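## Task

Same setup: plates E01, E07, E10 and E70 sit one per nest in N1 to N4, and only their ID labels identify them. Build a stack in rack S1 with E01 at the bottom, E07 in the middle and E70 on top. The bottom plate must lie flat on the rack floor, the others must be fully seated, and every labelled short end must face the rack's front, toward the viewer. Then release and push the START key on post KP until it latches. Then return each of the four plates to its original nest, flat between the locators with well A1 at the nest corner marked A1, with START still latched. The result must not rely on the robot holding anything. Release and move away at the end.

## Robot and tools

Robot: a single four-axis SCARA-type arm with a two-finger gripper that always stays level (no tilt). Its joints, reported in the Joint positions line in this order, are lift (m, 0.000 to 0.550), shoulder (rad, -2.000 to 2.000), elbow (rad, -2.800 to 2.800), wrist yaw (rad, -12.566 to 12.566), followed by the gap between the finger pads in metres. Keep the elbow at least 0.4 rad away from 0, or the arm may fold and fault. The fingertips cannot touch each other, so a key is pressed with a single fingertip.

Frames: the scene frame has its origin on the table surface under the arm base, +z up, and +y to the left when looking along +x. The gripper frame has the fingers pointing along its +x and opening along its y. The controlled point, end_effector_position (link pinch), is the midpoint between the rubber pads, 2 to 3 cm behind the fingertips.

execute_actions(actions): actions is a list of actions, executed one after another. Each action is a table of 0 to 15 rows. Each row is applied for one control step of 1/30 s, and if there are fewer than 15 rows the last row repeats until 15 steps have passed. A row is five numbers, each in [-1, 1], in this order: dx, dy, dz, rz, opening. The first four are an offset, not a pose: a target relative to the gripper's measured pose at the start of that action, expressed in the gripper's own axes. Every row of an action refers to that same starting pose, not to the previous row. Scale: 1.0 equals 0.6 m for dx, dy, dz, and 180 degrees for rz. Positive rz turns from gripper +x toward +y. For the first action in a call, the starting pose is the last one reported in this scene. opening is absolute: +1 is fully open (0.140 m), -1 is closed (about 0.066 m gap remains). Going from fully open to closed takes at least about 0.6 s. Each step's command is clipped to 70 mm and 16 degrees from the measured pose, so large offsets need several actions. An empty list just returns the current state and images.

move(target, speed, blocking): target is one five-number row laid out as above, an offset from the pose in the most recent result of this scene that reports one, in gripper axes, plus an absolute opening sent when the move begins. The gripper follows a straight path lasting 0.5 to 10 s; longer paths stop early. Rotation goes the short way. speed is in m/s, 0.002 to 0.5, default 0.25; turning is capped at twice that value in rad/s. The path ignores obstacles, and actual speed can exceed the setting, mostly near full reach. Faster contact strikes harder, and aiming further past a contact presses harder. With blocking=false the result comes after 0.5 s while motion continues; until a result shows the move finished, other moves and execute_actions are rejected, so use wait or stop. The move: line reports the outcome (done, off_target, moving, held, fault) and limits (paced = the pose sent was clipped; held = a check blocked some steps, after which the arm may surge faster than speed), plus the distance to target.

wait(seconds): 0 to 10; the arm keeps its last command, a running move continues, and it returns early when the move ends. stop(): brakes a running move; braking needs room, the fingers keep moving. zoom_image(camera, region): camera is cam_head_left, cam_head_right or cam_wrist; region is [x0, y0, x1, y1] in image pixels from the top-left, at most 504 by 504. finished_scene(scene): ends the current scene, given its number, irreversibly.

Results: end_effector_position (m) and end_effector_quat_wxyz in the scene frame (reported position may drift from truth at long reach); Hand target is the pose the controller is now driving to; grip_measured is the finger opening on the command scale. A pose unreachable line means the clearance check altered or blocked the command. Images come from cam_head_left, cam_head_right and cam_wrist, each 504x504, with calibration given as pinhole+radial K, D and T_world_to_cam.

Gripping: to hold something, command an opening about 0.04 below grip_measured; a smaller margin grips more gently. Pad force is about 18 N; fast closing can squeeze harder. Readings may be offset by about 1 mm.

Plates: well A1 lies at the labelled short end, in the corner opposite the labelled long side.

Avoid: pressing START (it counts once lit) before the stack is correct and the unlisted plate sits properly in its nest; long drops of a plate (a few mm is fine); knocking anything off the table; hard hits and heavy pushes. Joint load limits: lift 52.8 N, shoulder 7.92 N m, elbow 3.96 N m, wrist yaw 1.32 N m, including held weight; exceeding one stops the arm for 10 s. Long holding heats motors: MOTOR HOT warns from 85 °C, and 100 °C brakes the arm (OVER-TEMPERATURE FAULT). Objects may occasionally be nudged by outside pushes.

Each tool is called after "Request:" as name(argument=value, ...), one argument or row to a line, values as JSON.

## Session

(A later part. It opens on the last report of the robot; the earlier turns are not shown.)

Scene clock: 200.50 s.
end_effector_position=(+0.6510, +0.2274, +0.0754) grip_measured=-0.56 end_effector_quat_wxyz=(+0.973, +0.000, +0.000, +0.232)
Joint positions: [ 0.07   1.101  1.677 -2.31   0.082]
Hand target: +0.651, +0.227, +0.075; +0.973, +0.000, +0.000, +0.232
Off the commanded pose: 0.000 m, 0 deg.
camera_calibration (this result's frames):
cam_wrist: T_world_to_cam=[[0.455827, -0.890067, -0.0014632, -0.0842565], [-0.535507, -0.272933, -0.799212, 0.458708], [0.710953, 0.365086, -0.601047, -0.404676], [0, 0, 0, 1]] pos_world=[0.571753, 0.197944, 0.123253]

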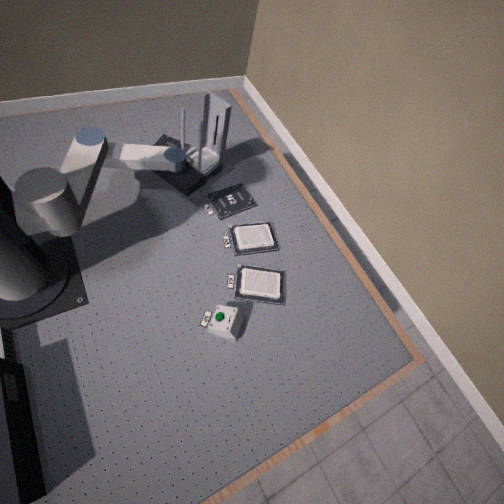

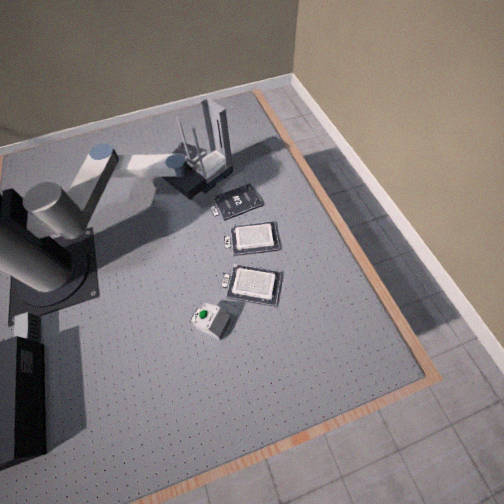

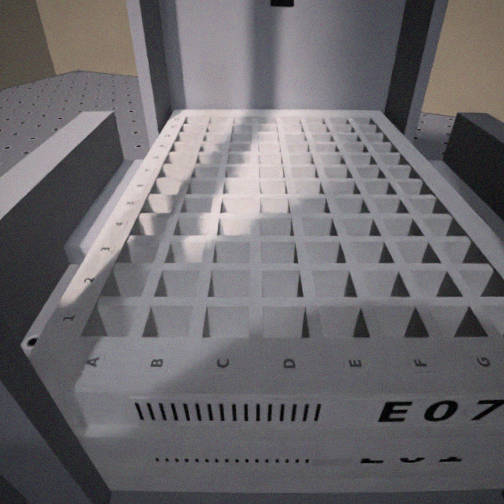

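Request:
execute_actions(
  actions=[
    [[0,0,0.0003,0,0.15]],
    [[0,0,0,0,0.15]],
  ],
)

Request:
move(
  target=[-0.19, 0, 0, 0, 0.15],
  speed=0.15,
)

Scene clock: 203.60 s.
end_effector_position=(+0.6510, +0.2274, +0.0756) grip_measured=+0.15 end_effector_quat_wxyz=(+0.973, +0.000, +0.000, +0.232)
Joint positions: [ 0.071  1.101  1.677 -2.31   0.109]
Hand target: +0.651, +0.227, +0.076; +0.973, +0.000, +0.000, +0.232
Off the commanded pose: 0.000 m, 0 deg.
camera_calibration (this result's frames):
cam_wrist: T_world_to_cam=[[0.45582, -0.890071, -0.0014632, -0.0842524], [-0.535509, -0.272929, -0.799212, 0.458906], [0.710956, 0.365081, -0.601047, -0.404528], [0, 0, 0, 1]] pos_world=[0.571754, 0.197944, 0.123499]

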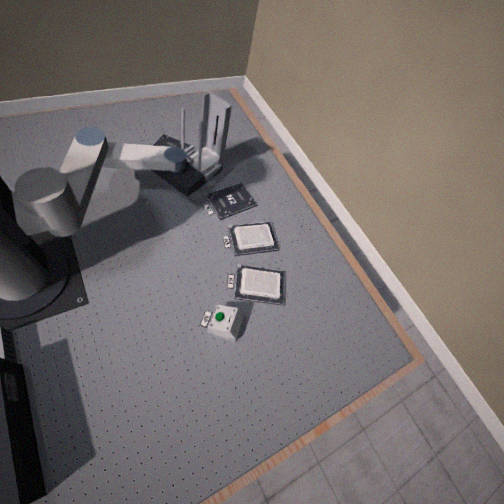

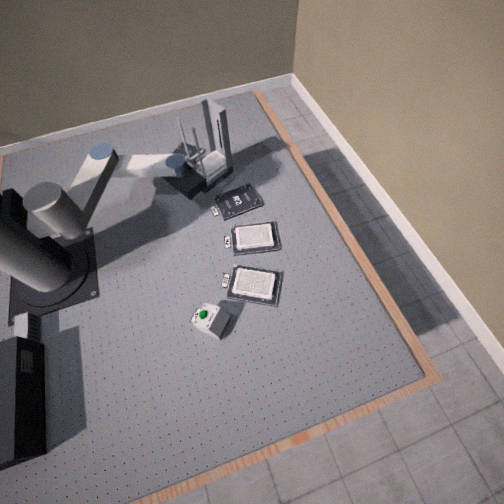

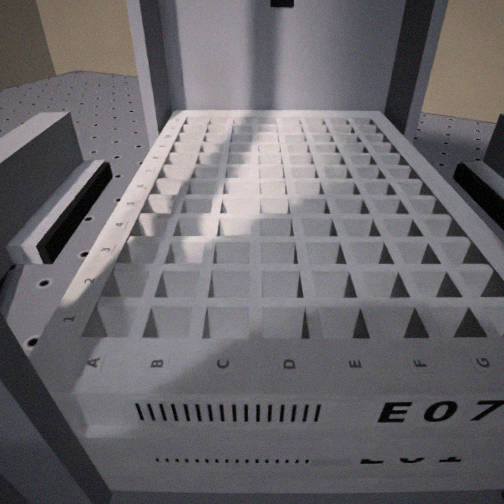

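Scene clock: 204.70 s.
end_effector_position=(+0.5492, +0.1758, +0.0756) grip_measured=+0.15 end_effector_quat_wxyz=(+0.973, +0.000, +0.000, +0.232)
Joint positions: [ 0.071  1.321  1.098 -1.952  0.109]
Hand target: +0.549, +0.176, +0.076; +0.973, +0.000, +0.000, +0.232
Off the commanded pose: 0.000 m, 0 deg.
move: done
camera_calibration (this result's frames):
cam_wrist: T_world_to_cam=[[0.455474, -0.890248, -0.0014632, -0.0835139], [-0.535615, -0.272721, -0.799212, 0.390362], [0.711098, 0.364804, -0.601047, -0.313388], [0, 0, 0, 1]] pos_world=[0.469972, 0.146437, 0.123499]

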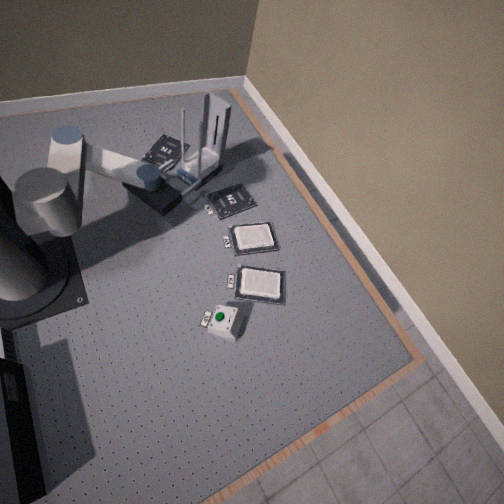

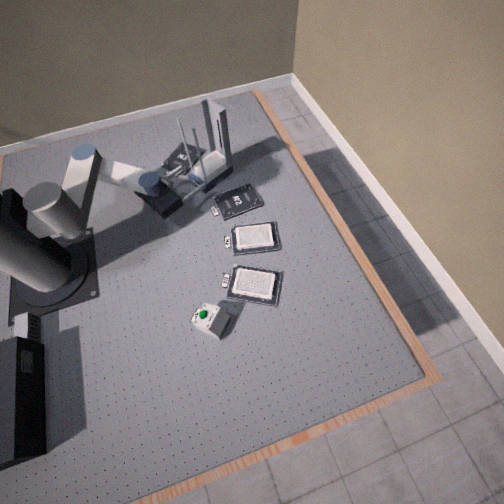

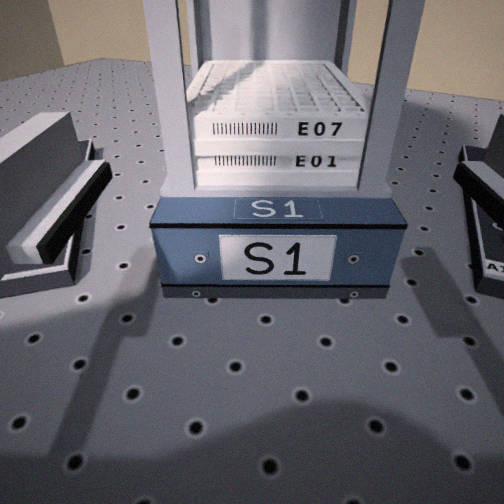

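Request:
move(
  target=[-0.1606, -0.4219, 0.0407, -0.2212, 0.15],
  speed=0.3,
)

Scene clock: 211.17 s.
end_effector_position=(+0.5774, -0.0936, +0.1000) grip_measured=+0.15 end_effector_quat_wxyz=(+0.994, +0.000, +0.000, -0.114)
Joint positions: [ 0.095  0.668  1.096 -1.992  0.109]
Hand target: +0.577, -0.093, +0.100; +0.994, +0.000, +0.000, -0.113
Off the commanded pose: 0.000 m, 0 deg.
move: done
camera_calibration (this result's frames):
cam_wrist: T_world_to_cam=[[-0.220378, -0.975413, -0.0014632, 0.0461423], [-0.586013, 0.133598, -0.799212, 0.418567], [0.779758, -0.175271, -0.601047, -0.310619], [0, 0, 0, 1]] pos_world=[0.497662, -0.0653547, 0.147895]

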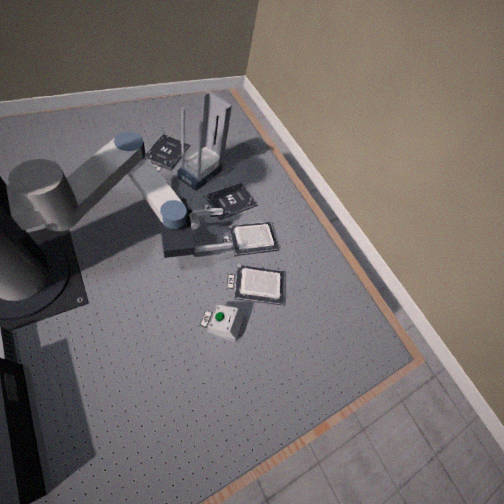

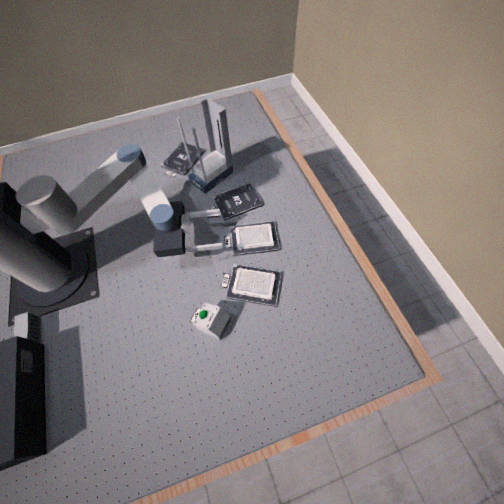

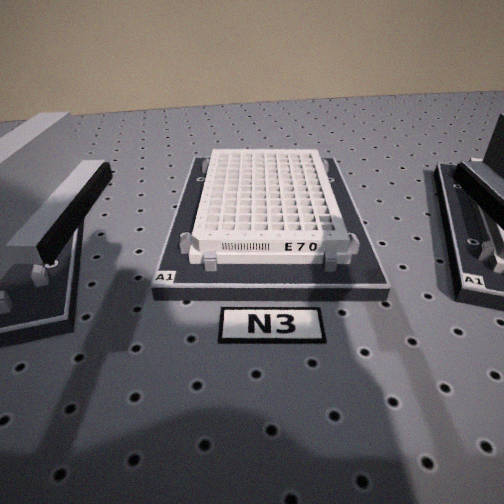

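Request:
zoom_image(
  camera="cam_wrist",
  region=[144, 130, 396, 310],
)

Region (144, 130, 396, 310) of cam_wrist's 504x504 image, scaled by 2.000, with more detail than that image has; it fills the top 360 rows of this view, and the rest is white.

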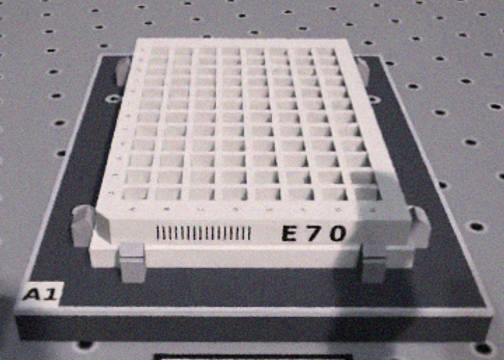

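Request:
move(
  target=[0.2143, 0.0008, -0.0833, -0.0022, 0.15],
  speed=0.15,
)

Request:
move(
  target=[0, 0, -0.0275, 0, 0.15],
  speed=0.04,
)

Scene clock: 224.20 s.
end_effector_position=(+0.7028, -0.1221, +0.0500) grip_measured=+0.15 end_effector_quat_wxyz=(+0.993, +0.000, +0.000, -0.117)
Joint positions: [ 0.045  0.402  1.761 -2.397  0.109]
Hand target: +0.703, -0.122, +0.050; +0.993, +0.000, +0.000, -0.117
Off the commanded pose: 0.000 m, 0 deg.
move: done
camera_calibration (this result's frames):
cam_wrist: T_world_to_cam=[[-0.22689, -0.973919, -0.0014632, 0.0506713], [-0.585107, 0.137511, -0.799212, 0.455723], [0.778569, -0.180477, -0.601047, -0.443302], [0, 0, 0, 1]] pos_world=[0.623285, -0.0933232, 0.0978483]

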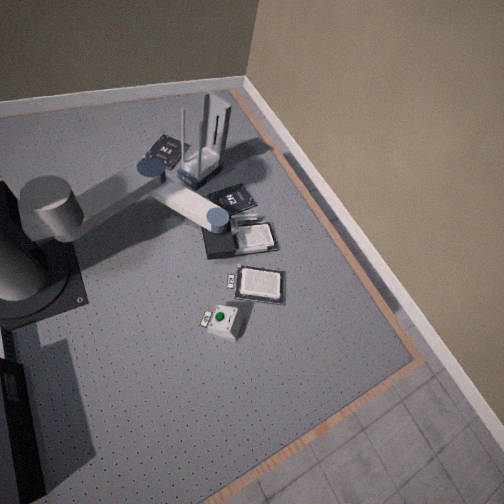

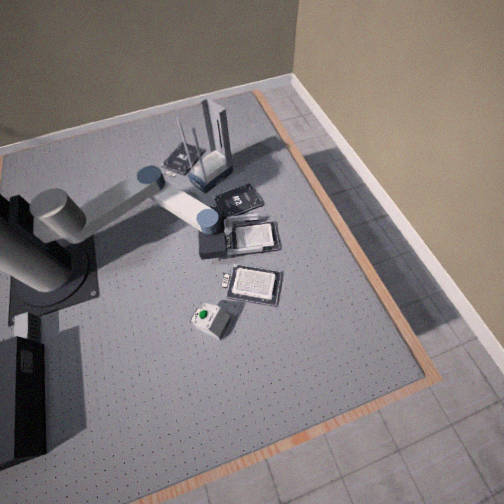

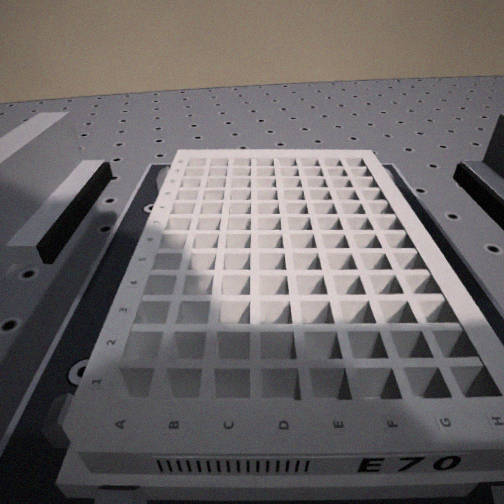

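Scene clock: 224.90 s.
end_effector_position=(+0.7028, -0.1221, +0.0334) grip_measured=+0.15 end_effector_quat_wxyz=(+0.993, +0.000, +0.000, -0.117)
Joint positions: [ 0.028  0.402  1.761 -2.397  0.109]
Hand target: +0.703, -0.122, +0.033; +0.993, +0.000, +0.000, -0.117
Off the commanded pose: 0.000 m, 0 deg.
move: done
camera_calibration (this result's frames):
cam_wrist: T_world_to_cam=[[-0.226895, -0.973918, -0.0014632, 0.0506489], [-0.585107, 0.137514, -0.799212, 0.442482], [0.778569, -0.180481, -0.601047, -0.453259], [0, 0, 0, 1]] pos_world=[0.623284, -0.0933241, 0.0812816]

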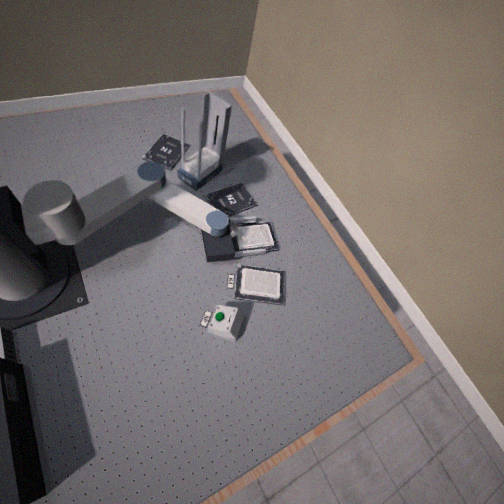

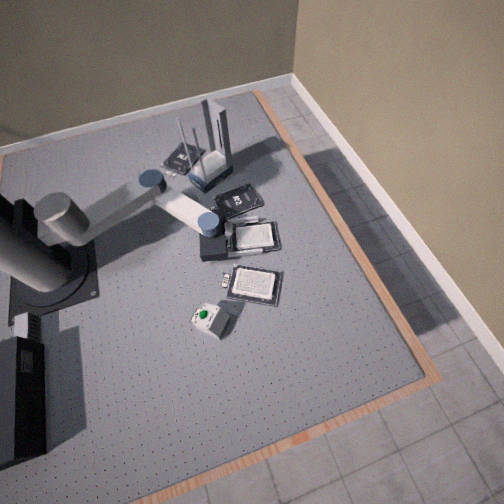

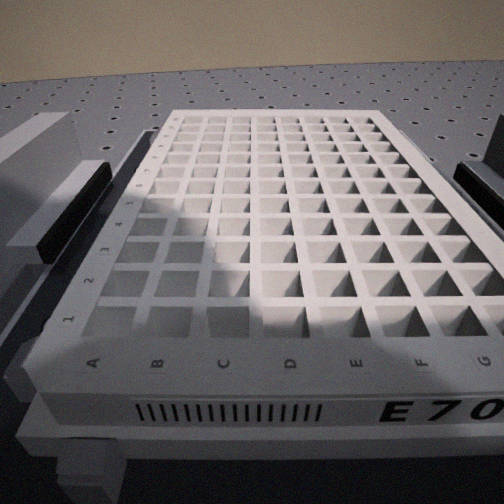

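Request:
execute_actions(
  actions=[
    [[-0.0002,0.0004,0.0002,0.0025,0.15]],
  ],
)

Scene clock: 229.03 s.
end_effector_position=(+0.7027, -0.1218, +0.0334) grip_measured=+0.15 end_effector_quat_wxyz=(+0.994, +0.000, +0.000, -0.113)
Joint positions: [ 0.028  0.4    1.76  -2.387  0.109]
Hand target: +0.703, -0.122, +0.034; +0.994, +0.000, +0.000, -0.113
Off the commanded pose: 0.000 m, 0 deg.
camera_calibration (this result's frames):
cam_wrist: T_world_to_cam=[[-0.219286, -0.975659, -0.0014632, 0.0453425], [-0.586162, 0.132943, -0.799212, 0.442644], [0.779954, -0.174399, -0.601047, -0.453363], [0, 0, 0, 1]] pos_world=[0.623006, -0.0936732, 0.0813407]

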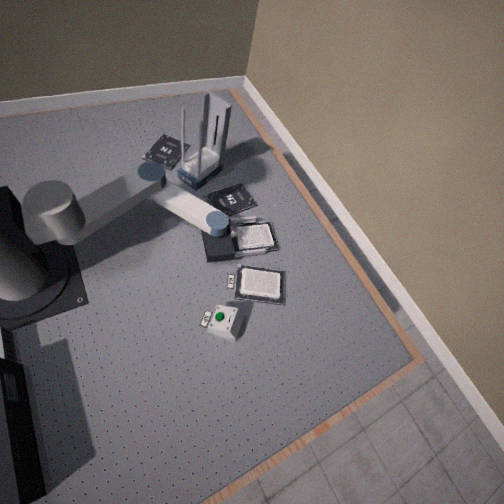

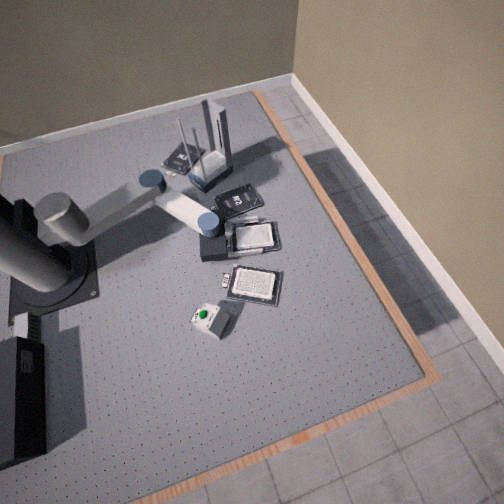

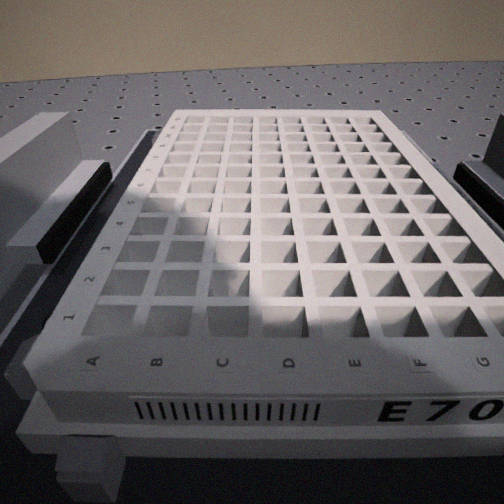

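Request:
execute_actions(
  actions=[
    [[0,0,0,0,-0.45]],
    [[0,0,0,0,-0.6]],
  ],
)

Request:
move(
  target=[0, 0, 0.4908, 0, -0.6],
  speed=0.28,
)

Scene clock: 234.50 s.
end_effector_position=(+0.7027, -0.1218, +0.0335) grip_measured=-0.56 end_effector_quat_wxyz=(+0.994, +0.000, +0.000, -0.113)
Joint positions: [ 0.029  0.4    1.76  -2.387  0.082]
Hand target: +0.703, -0.122, +0.033; +0.994, +0.000, +0.000, -0.113
Off the commanded pose: 0.000 m, 0 deg.
camera_calibration (this result's frames):
cam_wrist: T_world_to_cam=[[-0.219263, -0.975665, -0.0014632, 0.0453341], [-0.586165, 0.132929, -0.799212, 0.442708], [0.779958, -0.17438, -0.601047, -0.453318], [0, 0, 0, 1]] pos_world=[0.62301, -0.0936674, 0.0814186]

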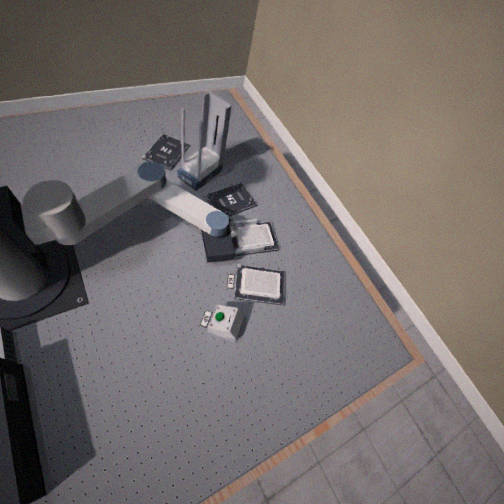

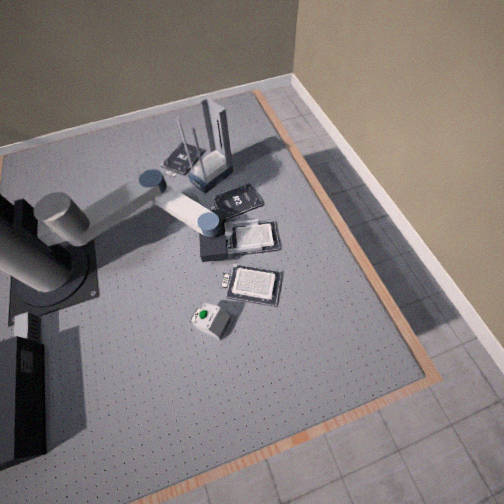

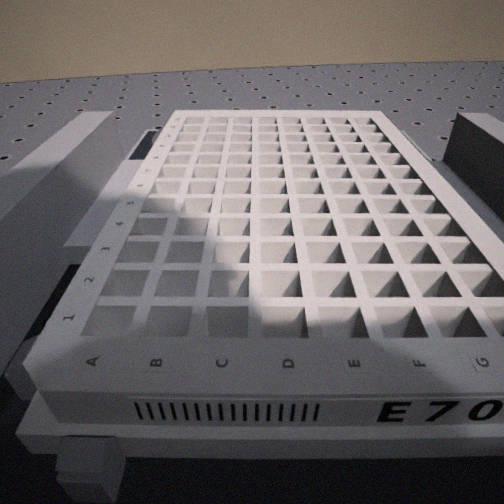

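Scene clock: 236.00 s.
end_effector_position=(+0.7027, -0.1218, +0.3281) grip_measured=-0.56 end_effector_quat_wxyz=(+0.994, +0.000, +0.000, -0.113)
Joint positions: [ 0.323  0.4    1.76  -2.387  0.082]
Hand target: +0.703, -0.122, +0.328; +0.994, +0.000, +0.000, -0.113
Off the commanded pose: 0.000 m, 0 deg.
move: done
camera_calibration (this result's frames):
cam_wrist: T_world_to_cam=[[-0.219223, -0.975674, -0.0014632, 0.045745], [-0.586171, 0.132904, -0.799212, 0.67811], [0.779965, -0.174348, -0.601047, -0.276298], [0, 0, 0, 1]] pos_world=[0.623019, -0.0936634, 0.375953]

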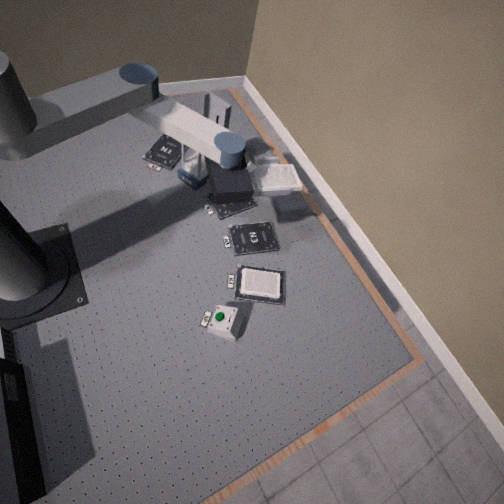

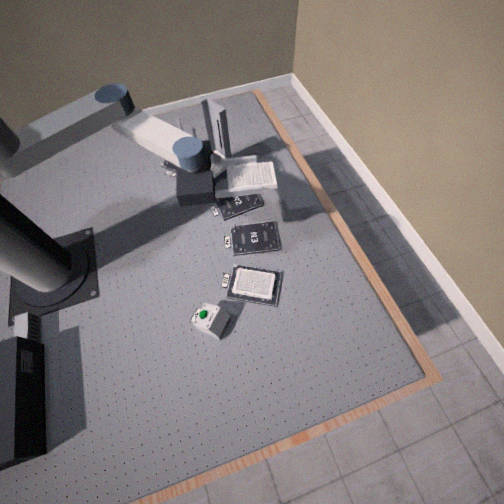

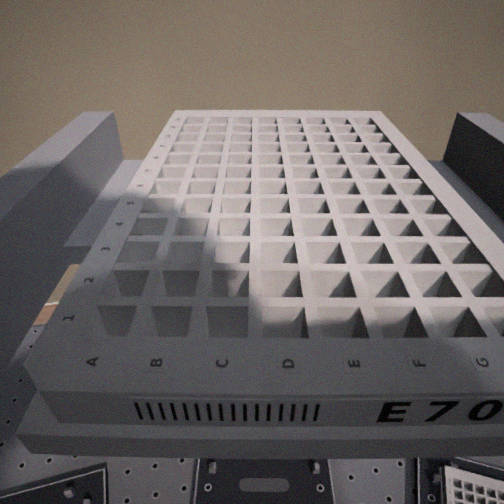

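Request:
move(
  target=[-0.21469, 0.54761, 0, 0.22094, -0.6],
  speed=0.28,
)

Scene clock: 241.93 s.
end_effector_position=(+0.6508, +0.2274, +0.3281) grip_measured=-0.56 end_effector_quat_wxyz=(+0.973, +0.000, +0.000, +0.232)
Joint positions: [ 0.323  1.102  1.676 -2.309  0.082]
Hand target: +0.651, +0.227, +0.328; +0.973, +0.000, +0.000, +0.232
Off the commanded pose: 0.000 m, 0 deg.
move: done
camera_calibration (this result's frames):
cam_wrist: T_world_to_cam=[[0.456206, -0.889873, -0.0014632, -0.0840204], [-0.53539, -0.273161, -0.799212, 0.660544], [0.710798, 0.365389, -0.601047, -0.252627], [0, 0, 0, 1]] pos_world=[0.571546, 0.197974, 0.375952]

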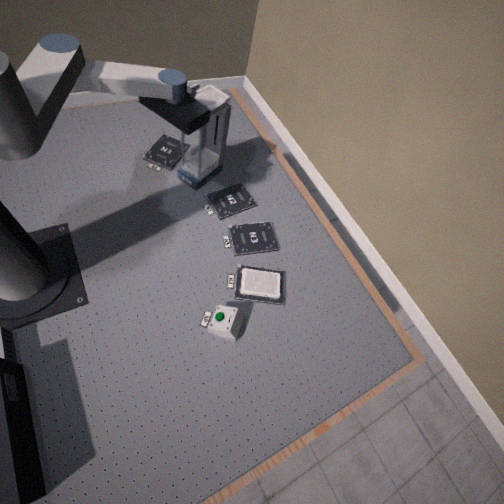

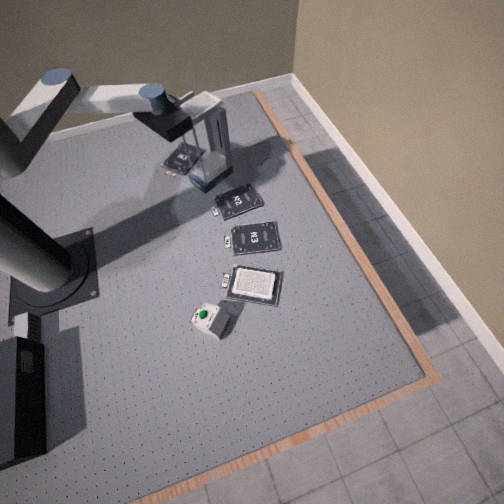

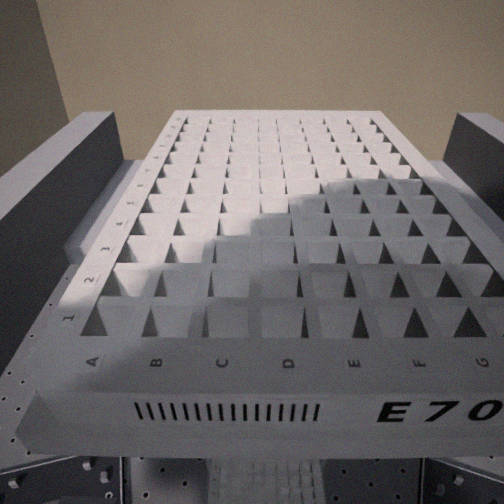

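Request:
move(
  target=[0.00013, -0.0003, -0.3885, -0.0002, -0.6],
  speed=0.15,
)

Request:
move(
  target=[0, 0, -0.0078, 0, -0.6],
  speed=0.012,
)

Request:
execute_actions(
  actions=[
    [[0,0,-0.001,0,-0.6]],
    [[0,0,-0.001,0,-0.6]],
    [[0,0,-0.001,0,-0.6]],
    [[0,0,-0.001,0,-0.6]],
  ],
)

Scene clock: 247.77 s.
end_effector_position=(+0.6509, +0.2274, +0.0949) grip_measured=-0.56 end_effector_quat_wxyz=(+0.973, +0.000, +0.000, +0.232)
Joint positions: [ 0.09   1.101  1.676 -2.309  0.082]
Hand target: +0.651, +0.227, +0.095; +0.973, +0.000, +0.000, +0.232
Off the commanded pose: 0.000 m, 0 deg.
move: done
camera_calibration (this result's frames):
cam_wrist: T_world_to_cam=[[0.455945, -0.890007, -0.0014632, -0.0842467], [-0.53547, -0.273004, -0.799212, 0.474238], [0.710905, 0.36518, -0.601047, -0.392851], [0, 0, 0, 1]] pos_world=[0.571632, 0.19795, 0.142772]

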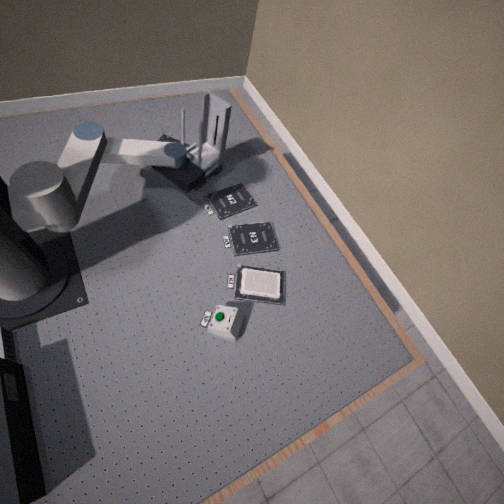

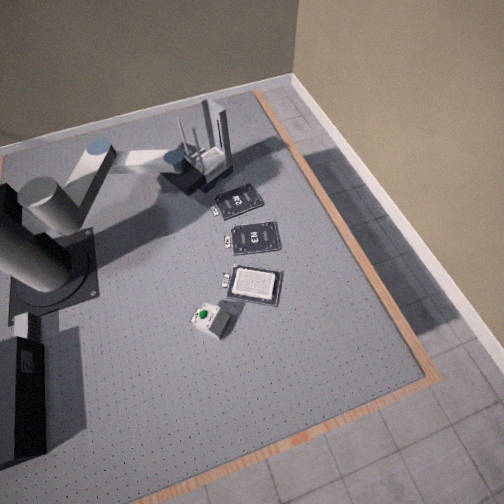

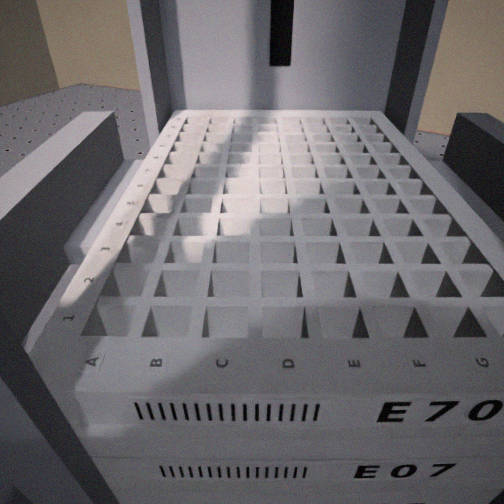

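Scene clock: 248.47 s.
end_effector_position=(+0.6509, +0.2274, +0.0902) grip_measured=-0.56 end_effector_quat_wxyz=(+0.973, +0.000, +0.000, +0.232)
Joint positions: [ 0.085  1.101  1.676 -2.309  0.082]
Hand target: +0.651, +0.227, +0.090; +0.973, +0.000, +0.000, +0.232
Off the commanded pose: 0.000 m, 0 deg.
move: done
camera_calibration (this result's frames):
cam_wrist: T_world_to_cam=[[0.455956, -0.890001, -0.0014632, -0.084255], [-0.535467, -0.273011, -0.799212, 0.470498], [0.7109, 0.365189, -0.601047, -0.395663], [0, 0, 0, 1]] pos_world=[0.57163, 0.197956, 0.138093]

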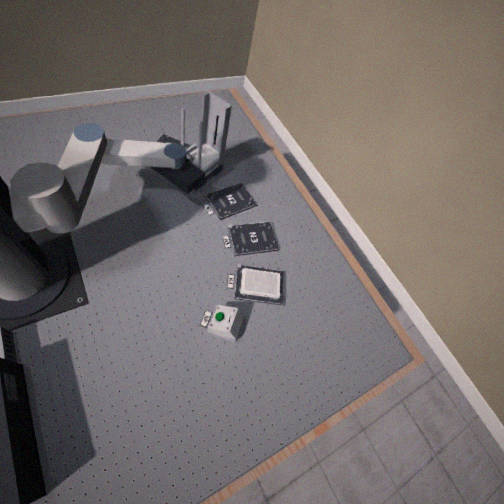

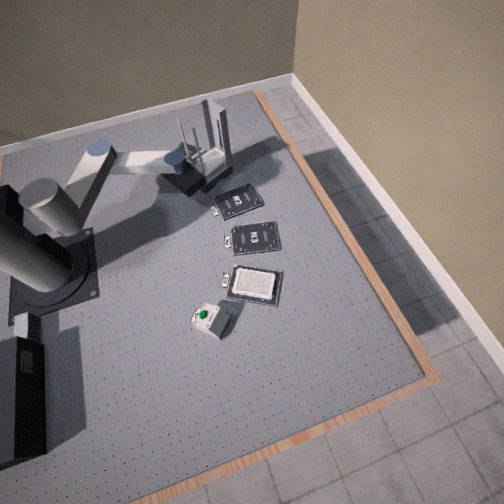

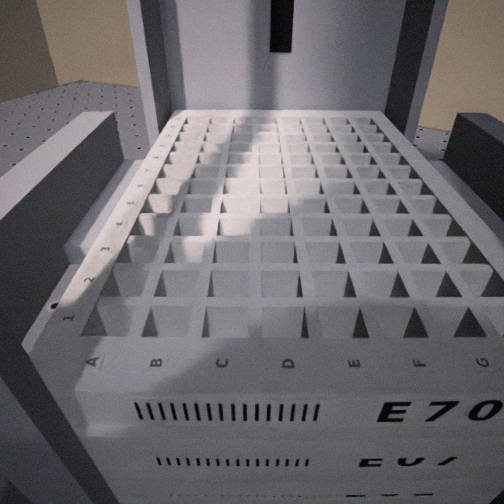

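Scene clock: 250.47 s.
end_effector_position=(+0.6509, +0.2274, +0.0883) grip_measured=-0.56 end_effector_quat_wxyz=(+0.973, +0.000, +0.000, +0.232)
Joint positions: [ 0.083  1.101  1.676 -2.309  0.082]
Hand target: +0.651, +0.227, +0.088; +0.973, +0.000, +0.000, +0.232
Off the commanded pose: 0.000 m, 0 deg.
camera_calibration (this result's frames):
cam_wrist: T_world_to_cam=[[0.455987, -0.889985, -0.0014632, -0.0842813], [-0.535457, -0.273029, -0.799212, 0.468981], [0.710888, 0.365214, -0.601047, -0.396788], [0, 0, 0, 1]] pos_world=[0.571622, 0.197949, 0.136204]

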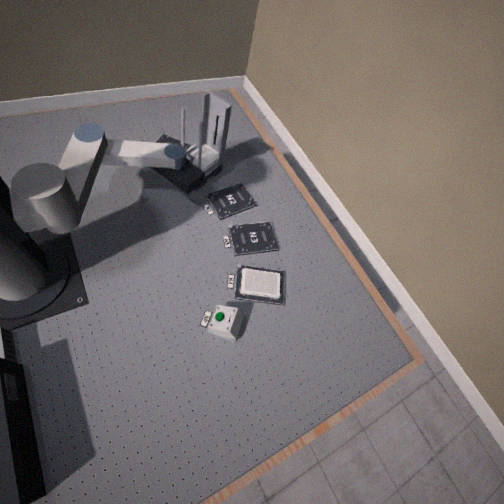

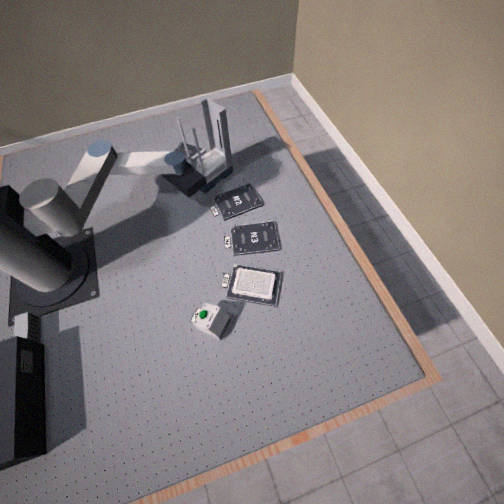

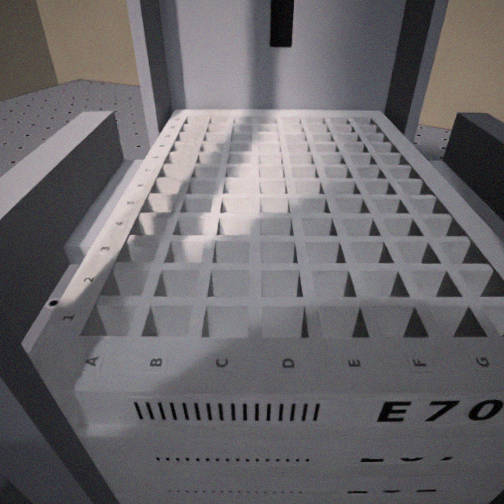

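Contact at 0.0883 as expected (nested). Release and retreat.

Request:
execute_actions(
  actions=[
    [[0,0,0.0003,0,0.15]],
    [[0,0,0,0,0.15]],
  ],
)

Request:
move(
  target=[-0.19, 0, 0, 0, 0.15],
  speed=0.15,
)

Scene clock: 253.70 s.
end_effector_position=(+0.6509, +0.2274, +0.0886) grip_measured=+0.15 end_effector_quat_wxyz=(+0.973, +0.000, +0.000, +0.232)
Joint positions: [ 0.084  1.101  1.676 -2.309  0.109]
Hand target: +0.651, +0.227, +0.089; +0.973, +0.000, +0.000, +0.232
Off the commanded pose: 0.000 m, 0 deg.
camera_calibration (this result's frames):
cam_wrist: T_world_to_cam=[[0.456003, -0.889977, -0.0014632, -0.0842902], [-0.535453, -0.273039, -0.799212, 0.469177], [0.710881, 0.365226, -0.601047, -0.396638], [0, 0, 0, 1]] pos_world=[0.571622, 0.19795, 0.13645]

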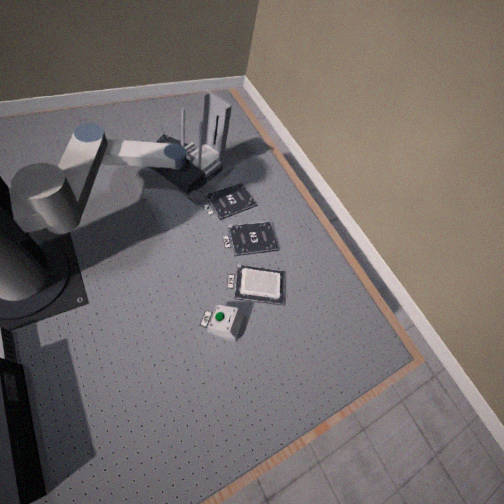

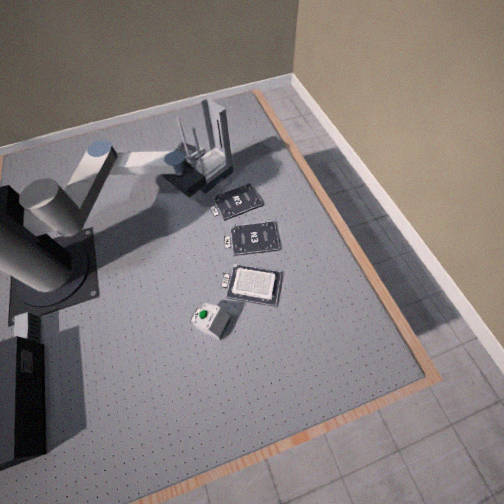

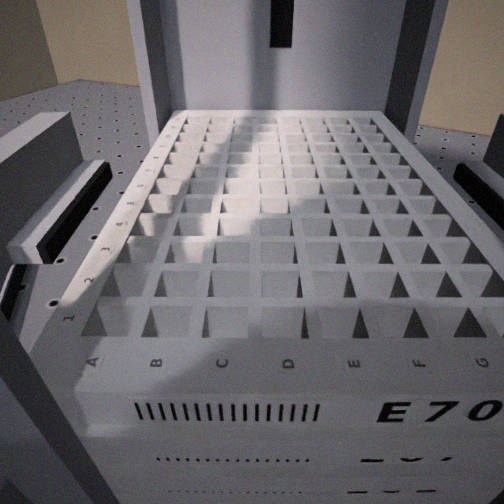

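Scene clock: 254.80 s.
end_effector_position=(+0.5491, +0.1758, +0.0886) grip_measured=+0.15 end_effector_quat_wxyz=(+0.973, +0.000, +0.000, +0.232)
Joint positions: [ 0.084  1.322  1.098 -1.952  0.109]
Hand target: +0.549, +0.176, +0.089; +0.973, +0.000, +0.000, +0.232
Off the commanded pose: 0.000 m, 0 deg.
move: done
camera_calibration (this result's frames):
cam_wrist: T_world_to_cam=[[0.455656, -0.890155, -0.0014632, -0.0835515], [-0.535559, -0.27283, -0.799212, 0.400634], [0.711023, 0.364949, -0.601047, -0.305498], [0, 0, 0, 1]] pos_world=[0.46985, 0.146423, 0.13645]

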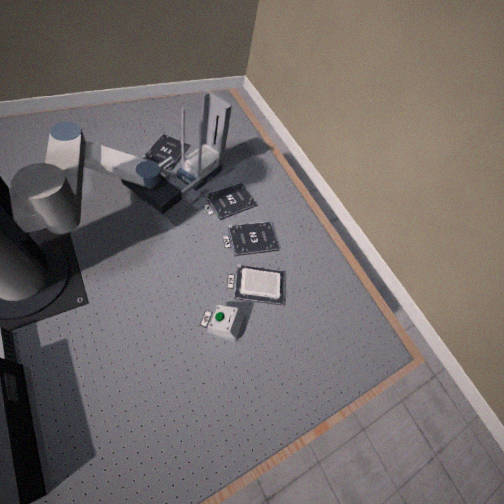

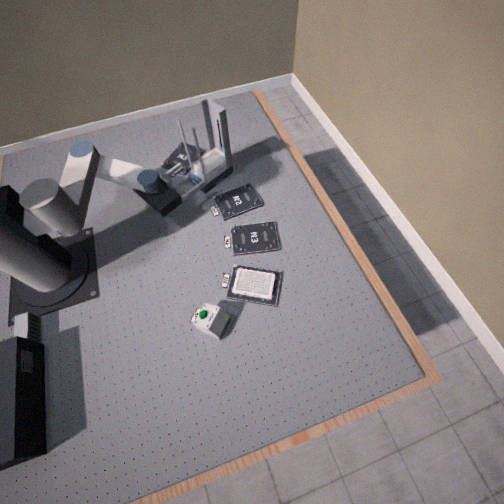

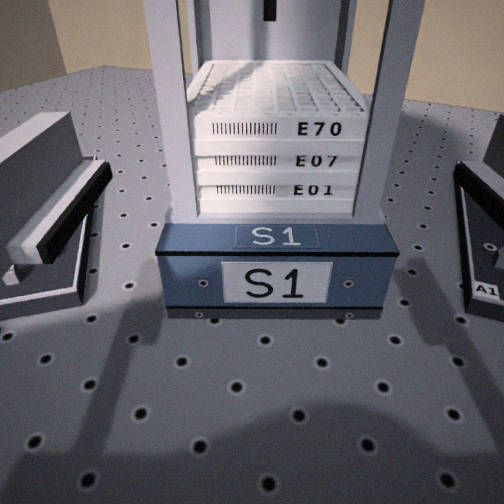

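Request:
move(
  target=[-0.3435, -0.5505, 0.0523, -0.3268, -1],
  speed=0.3,
)

Scene clock: 260.27 s.
end_effector_position=(+0.5142, -0.2118, +0.1199) grip_measured=-0.99 end_effector_quat_wxyz=(+0.961, +0.000, +0.000, -0.276)
Joint positions: [ 0.115  0.361  1.036 -1.956  0.066]
Hand target: +0.514, -0.212, +0.120; +0.961, +0.000, +0.000, -0.276
Off the commanded pose: 0.000 m, 0 deg.
move: done
camera_calibration (this result's frames):
cam_wrist: T_world_to_cam=[[-0.525704, -0.850666, -0.0014632, 0.100307], [-0.510677, 0.316968, -0.799212, 0.413374], [0.680327, -0.419402, -0.601047, -0.270726], [0, 0, 0, 1]] pos_world=[0.448014, -0.159242, 0.167801]

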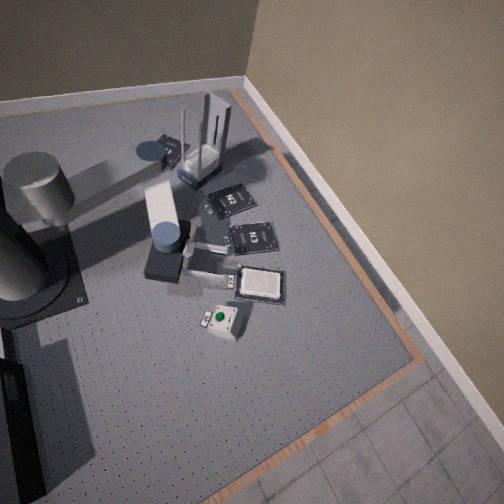

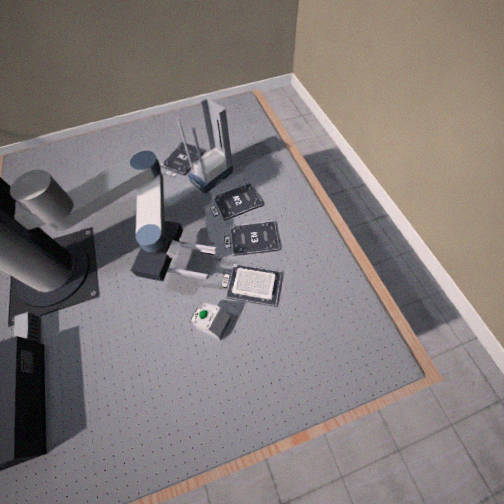

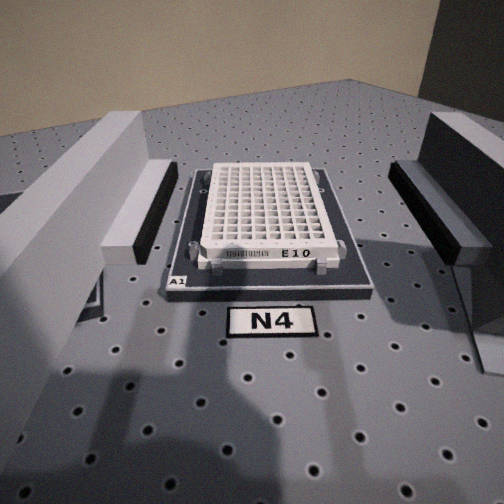

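Request:
zoom_image(
  camera="cam_wrist",
  region=[150, 145, 390, 310],
)

Request:
zoom_image(
  camera="cam_head_left",
  region=[190, 255, 300, 350],
)

Region (150, 145, 390, 310) of cam_wrist's 504x504 image, scaled by 2.100, with more detail than that image has; it fills the top 346 rows of this view, and the rest is white.

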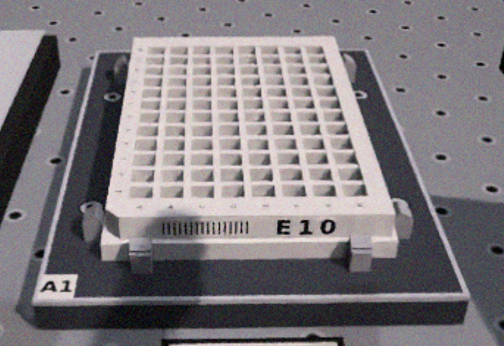

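Region (190, 255, 300, 350) of cam_head_left's 504x504 image, scaled by 4.582, with more detail than that image has; it fills the top 435 rows of this view, and the rest is white.

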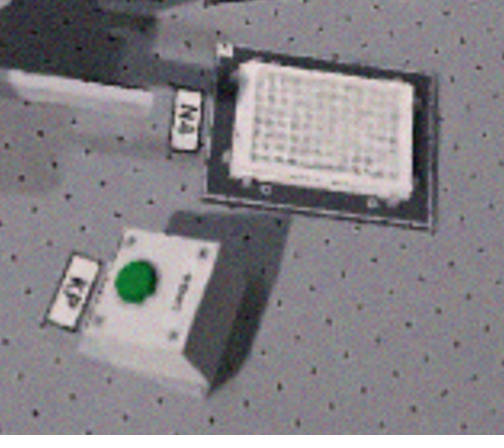

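Request:
move(
  target=[-0.0641, -0.1959, 0.05, -0.1, -1],
  speed=0.25,
)

Scene clock: 266.83 s.
end_effector_position=(+0.4192, -0.2912, +0.1500) grip_measured=-0.99 end_effector_quat_wxyz=(+0.906, +0.000, +0.000, -0.423)
Joint positions: [ 0.145  0.076  0.948 -1.897  0.066]
Hand target: +0.419, -0.291, +0.150; +0.906, +0.000, +0.000, -0.423
Off the commanded pose: 0.000 m, 0 deg.
move: done
camera_calibration (this result's frames):
cam_wrist: T_world_to_cam=[[-0.763251, -0.646101, -0.0014632, 0.142063], [-0.387445, 0.459506, -0.799212, 0.403852], [0.517044, -0.609433, -0.601047, -0.208174], [0, 0, 0, 1]] pos_world=[0.372535, -0.220653, 0.197849]

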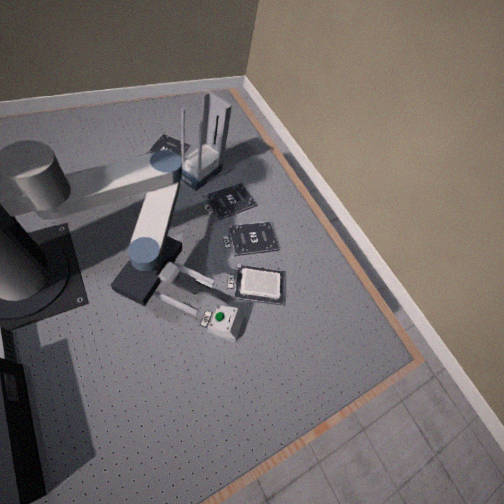

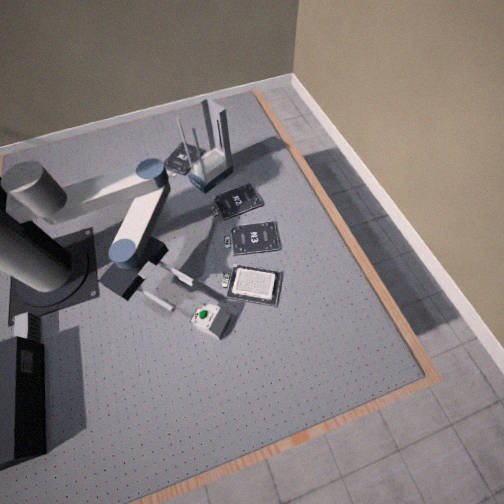

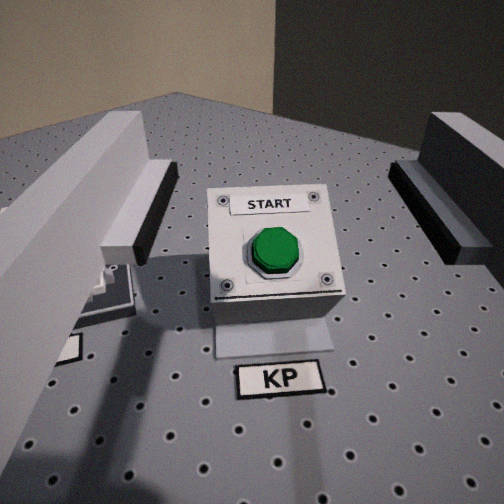

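Request:
zoom_image(
  camera="cam_wrist",
  region=[190, 170, 370, 410],
)

Region (190, 170, 370, 410) of cam_wrist's 504x504 image, scaled by 2.100, with more detail than that image has; it fills the left 378 columns of this view, and the rest is white.

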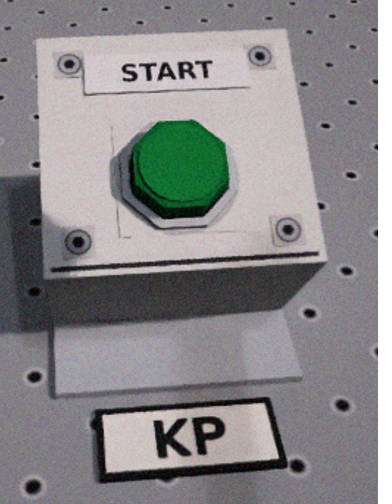

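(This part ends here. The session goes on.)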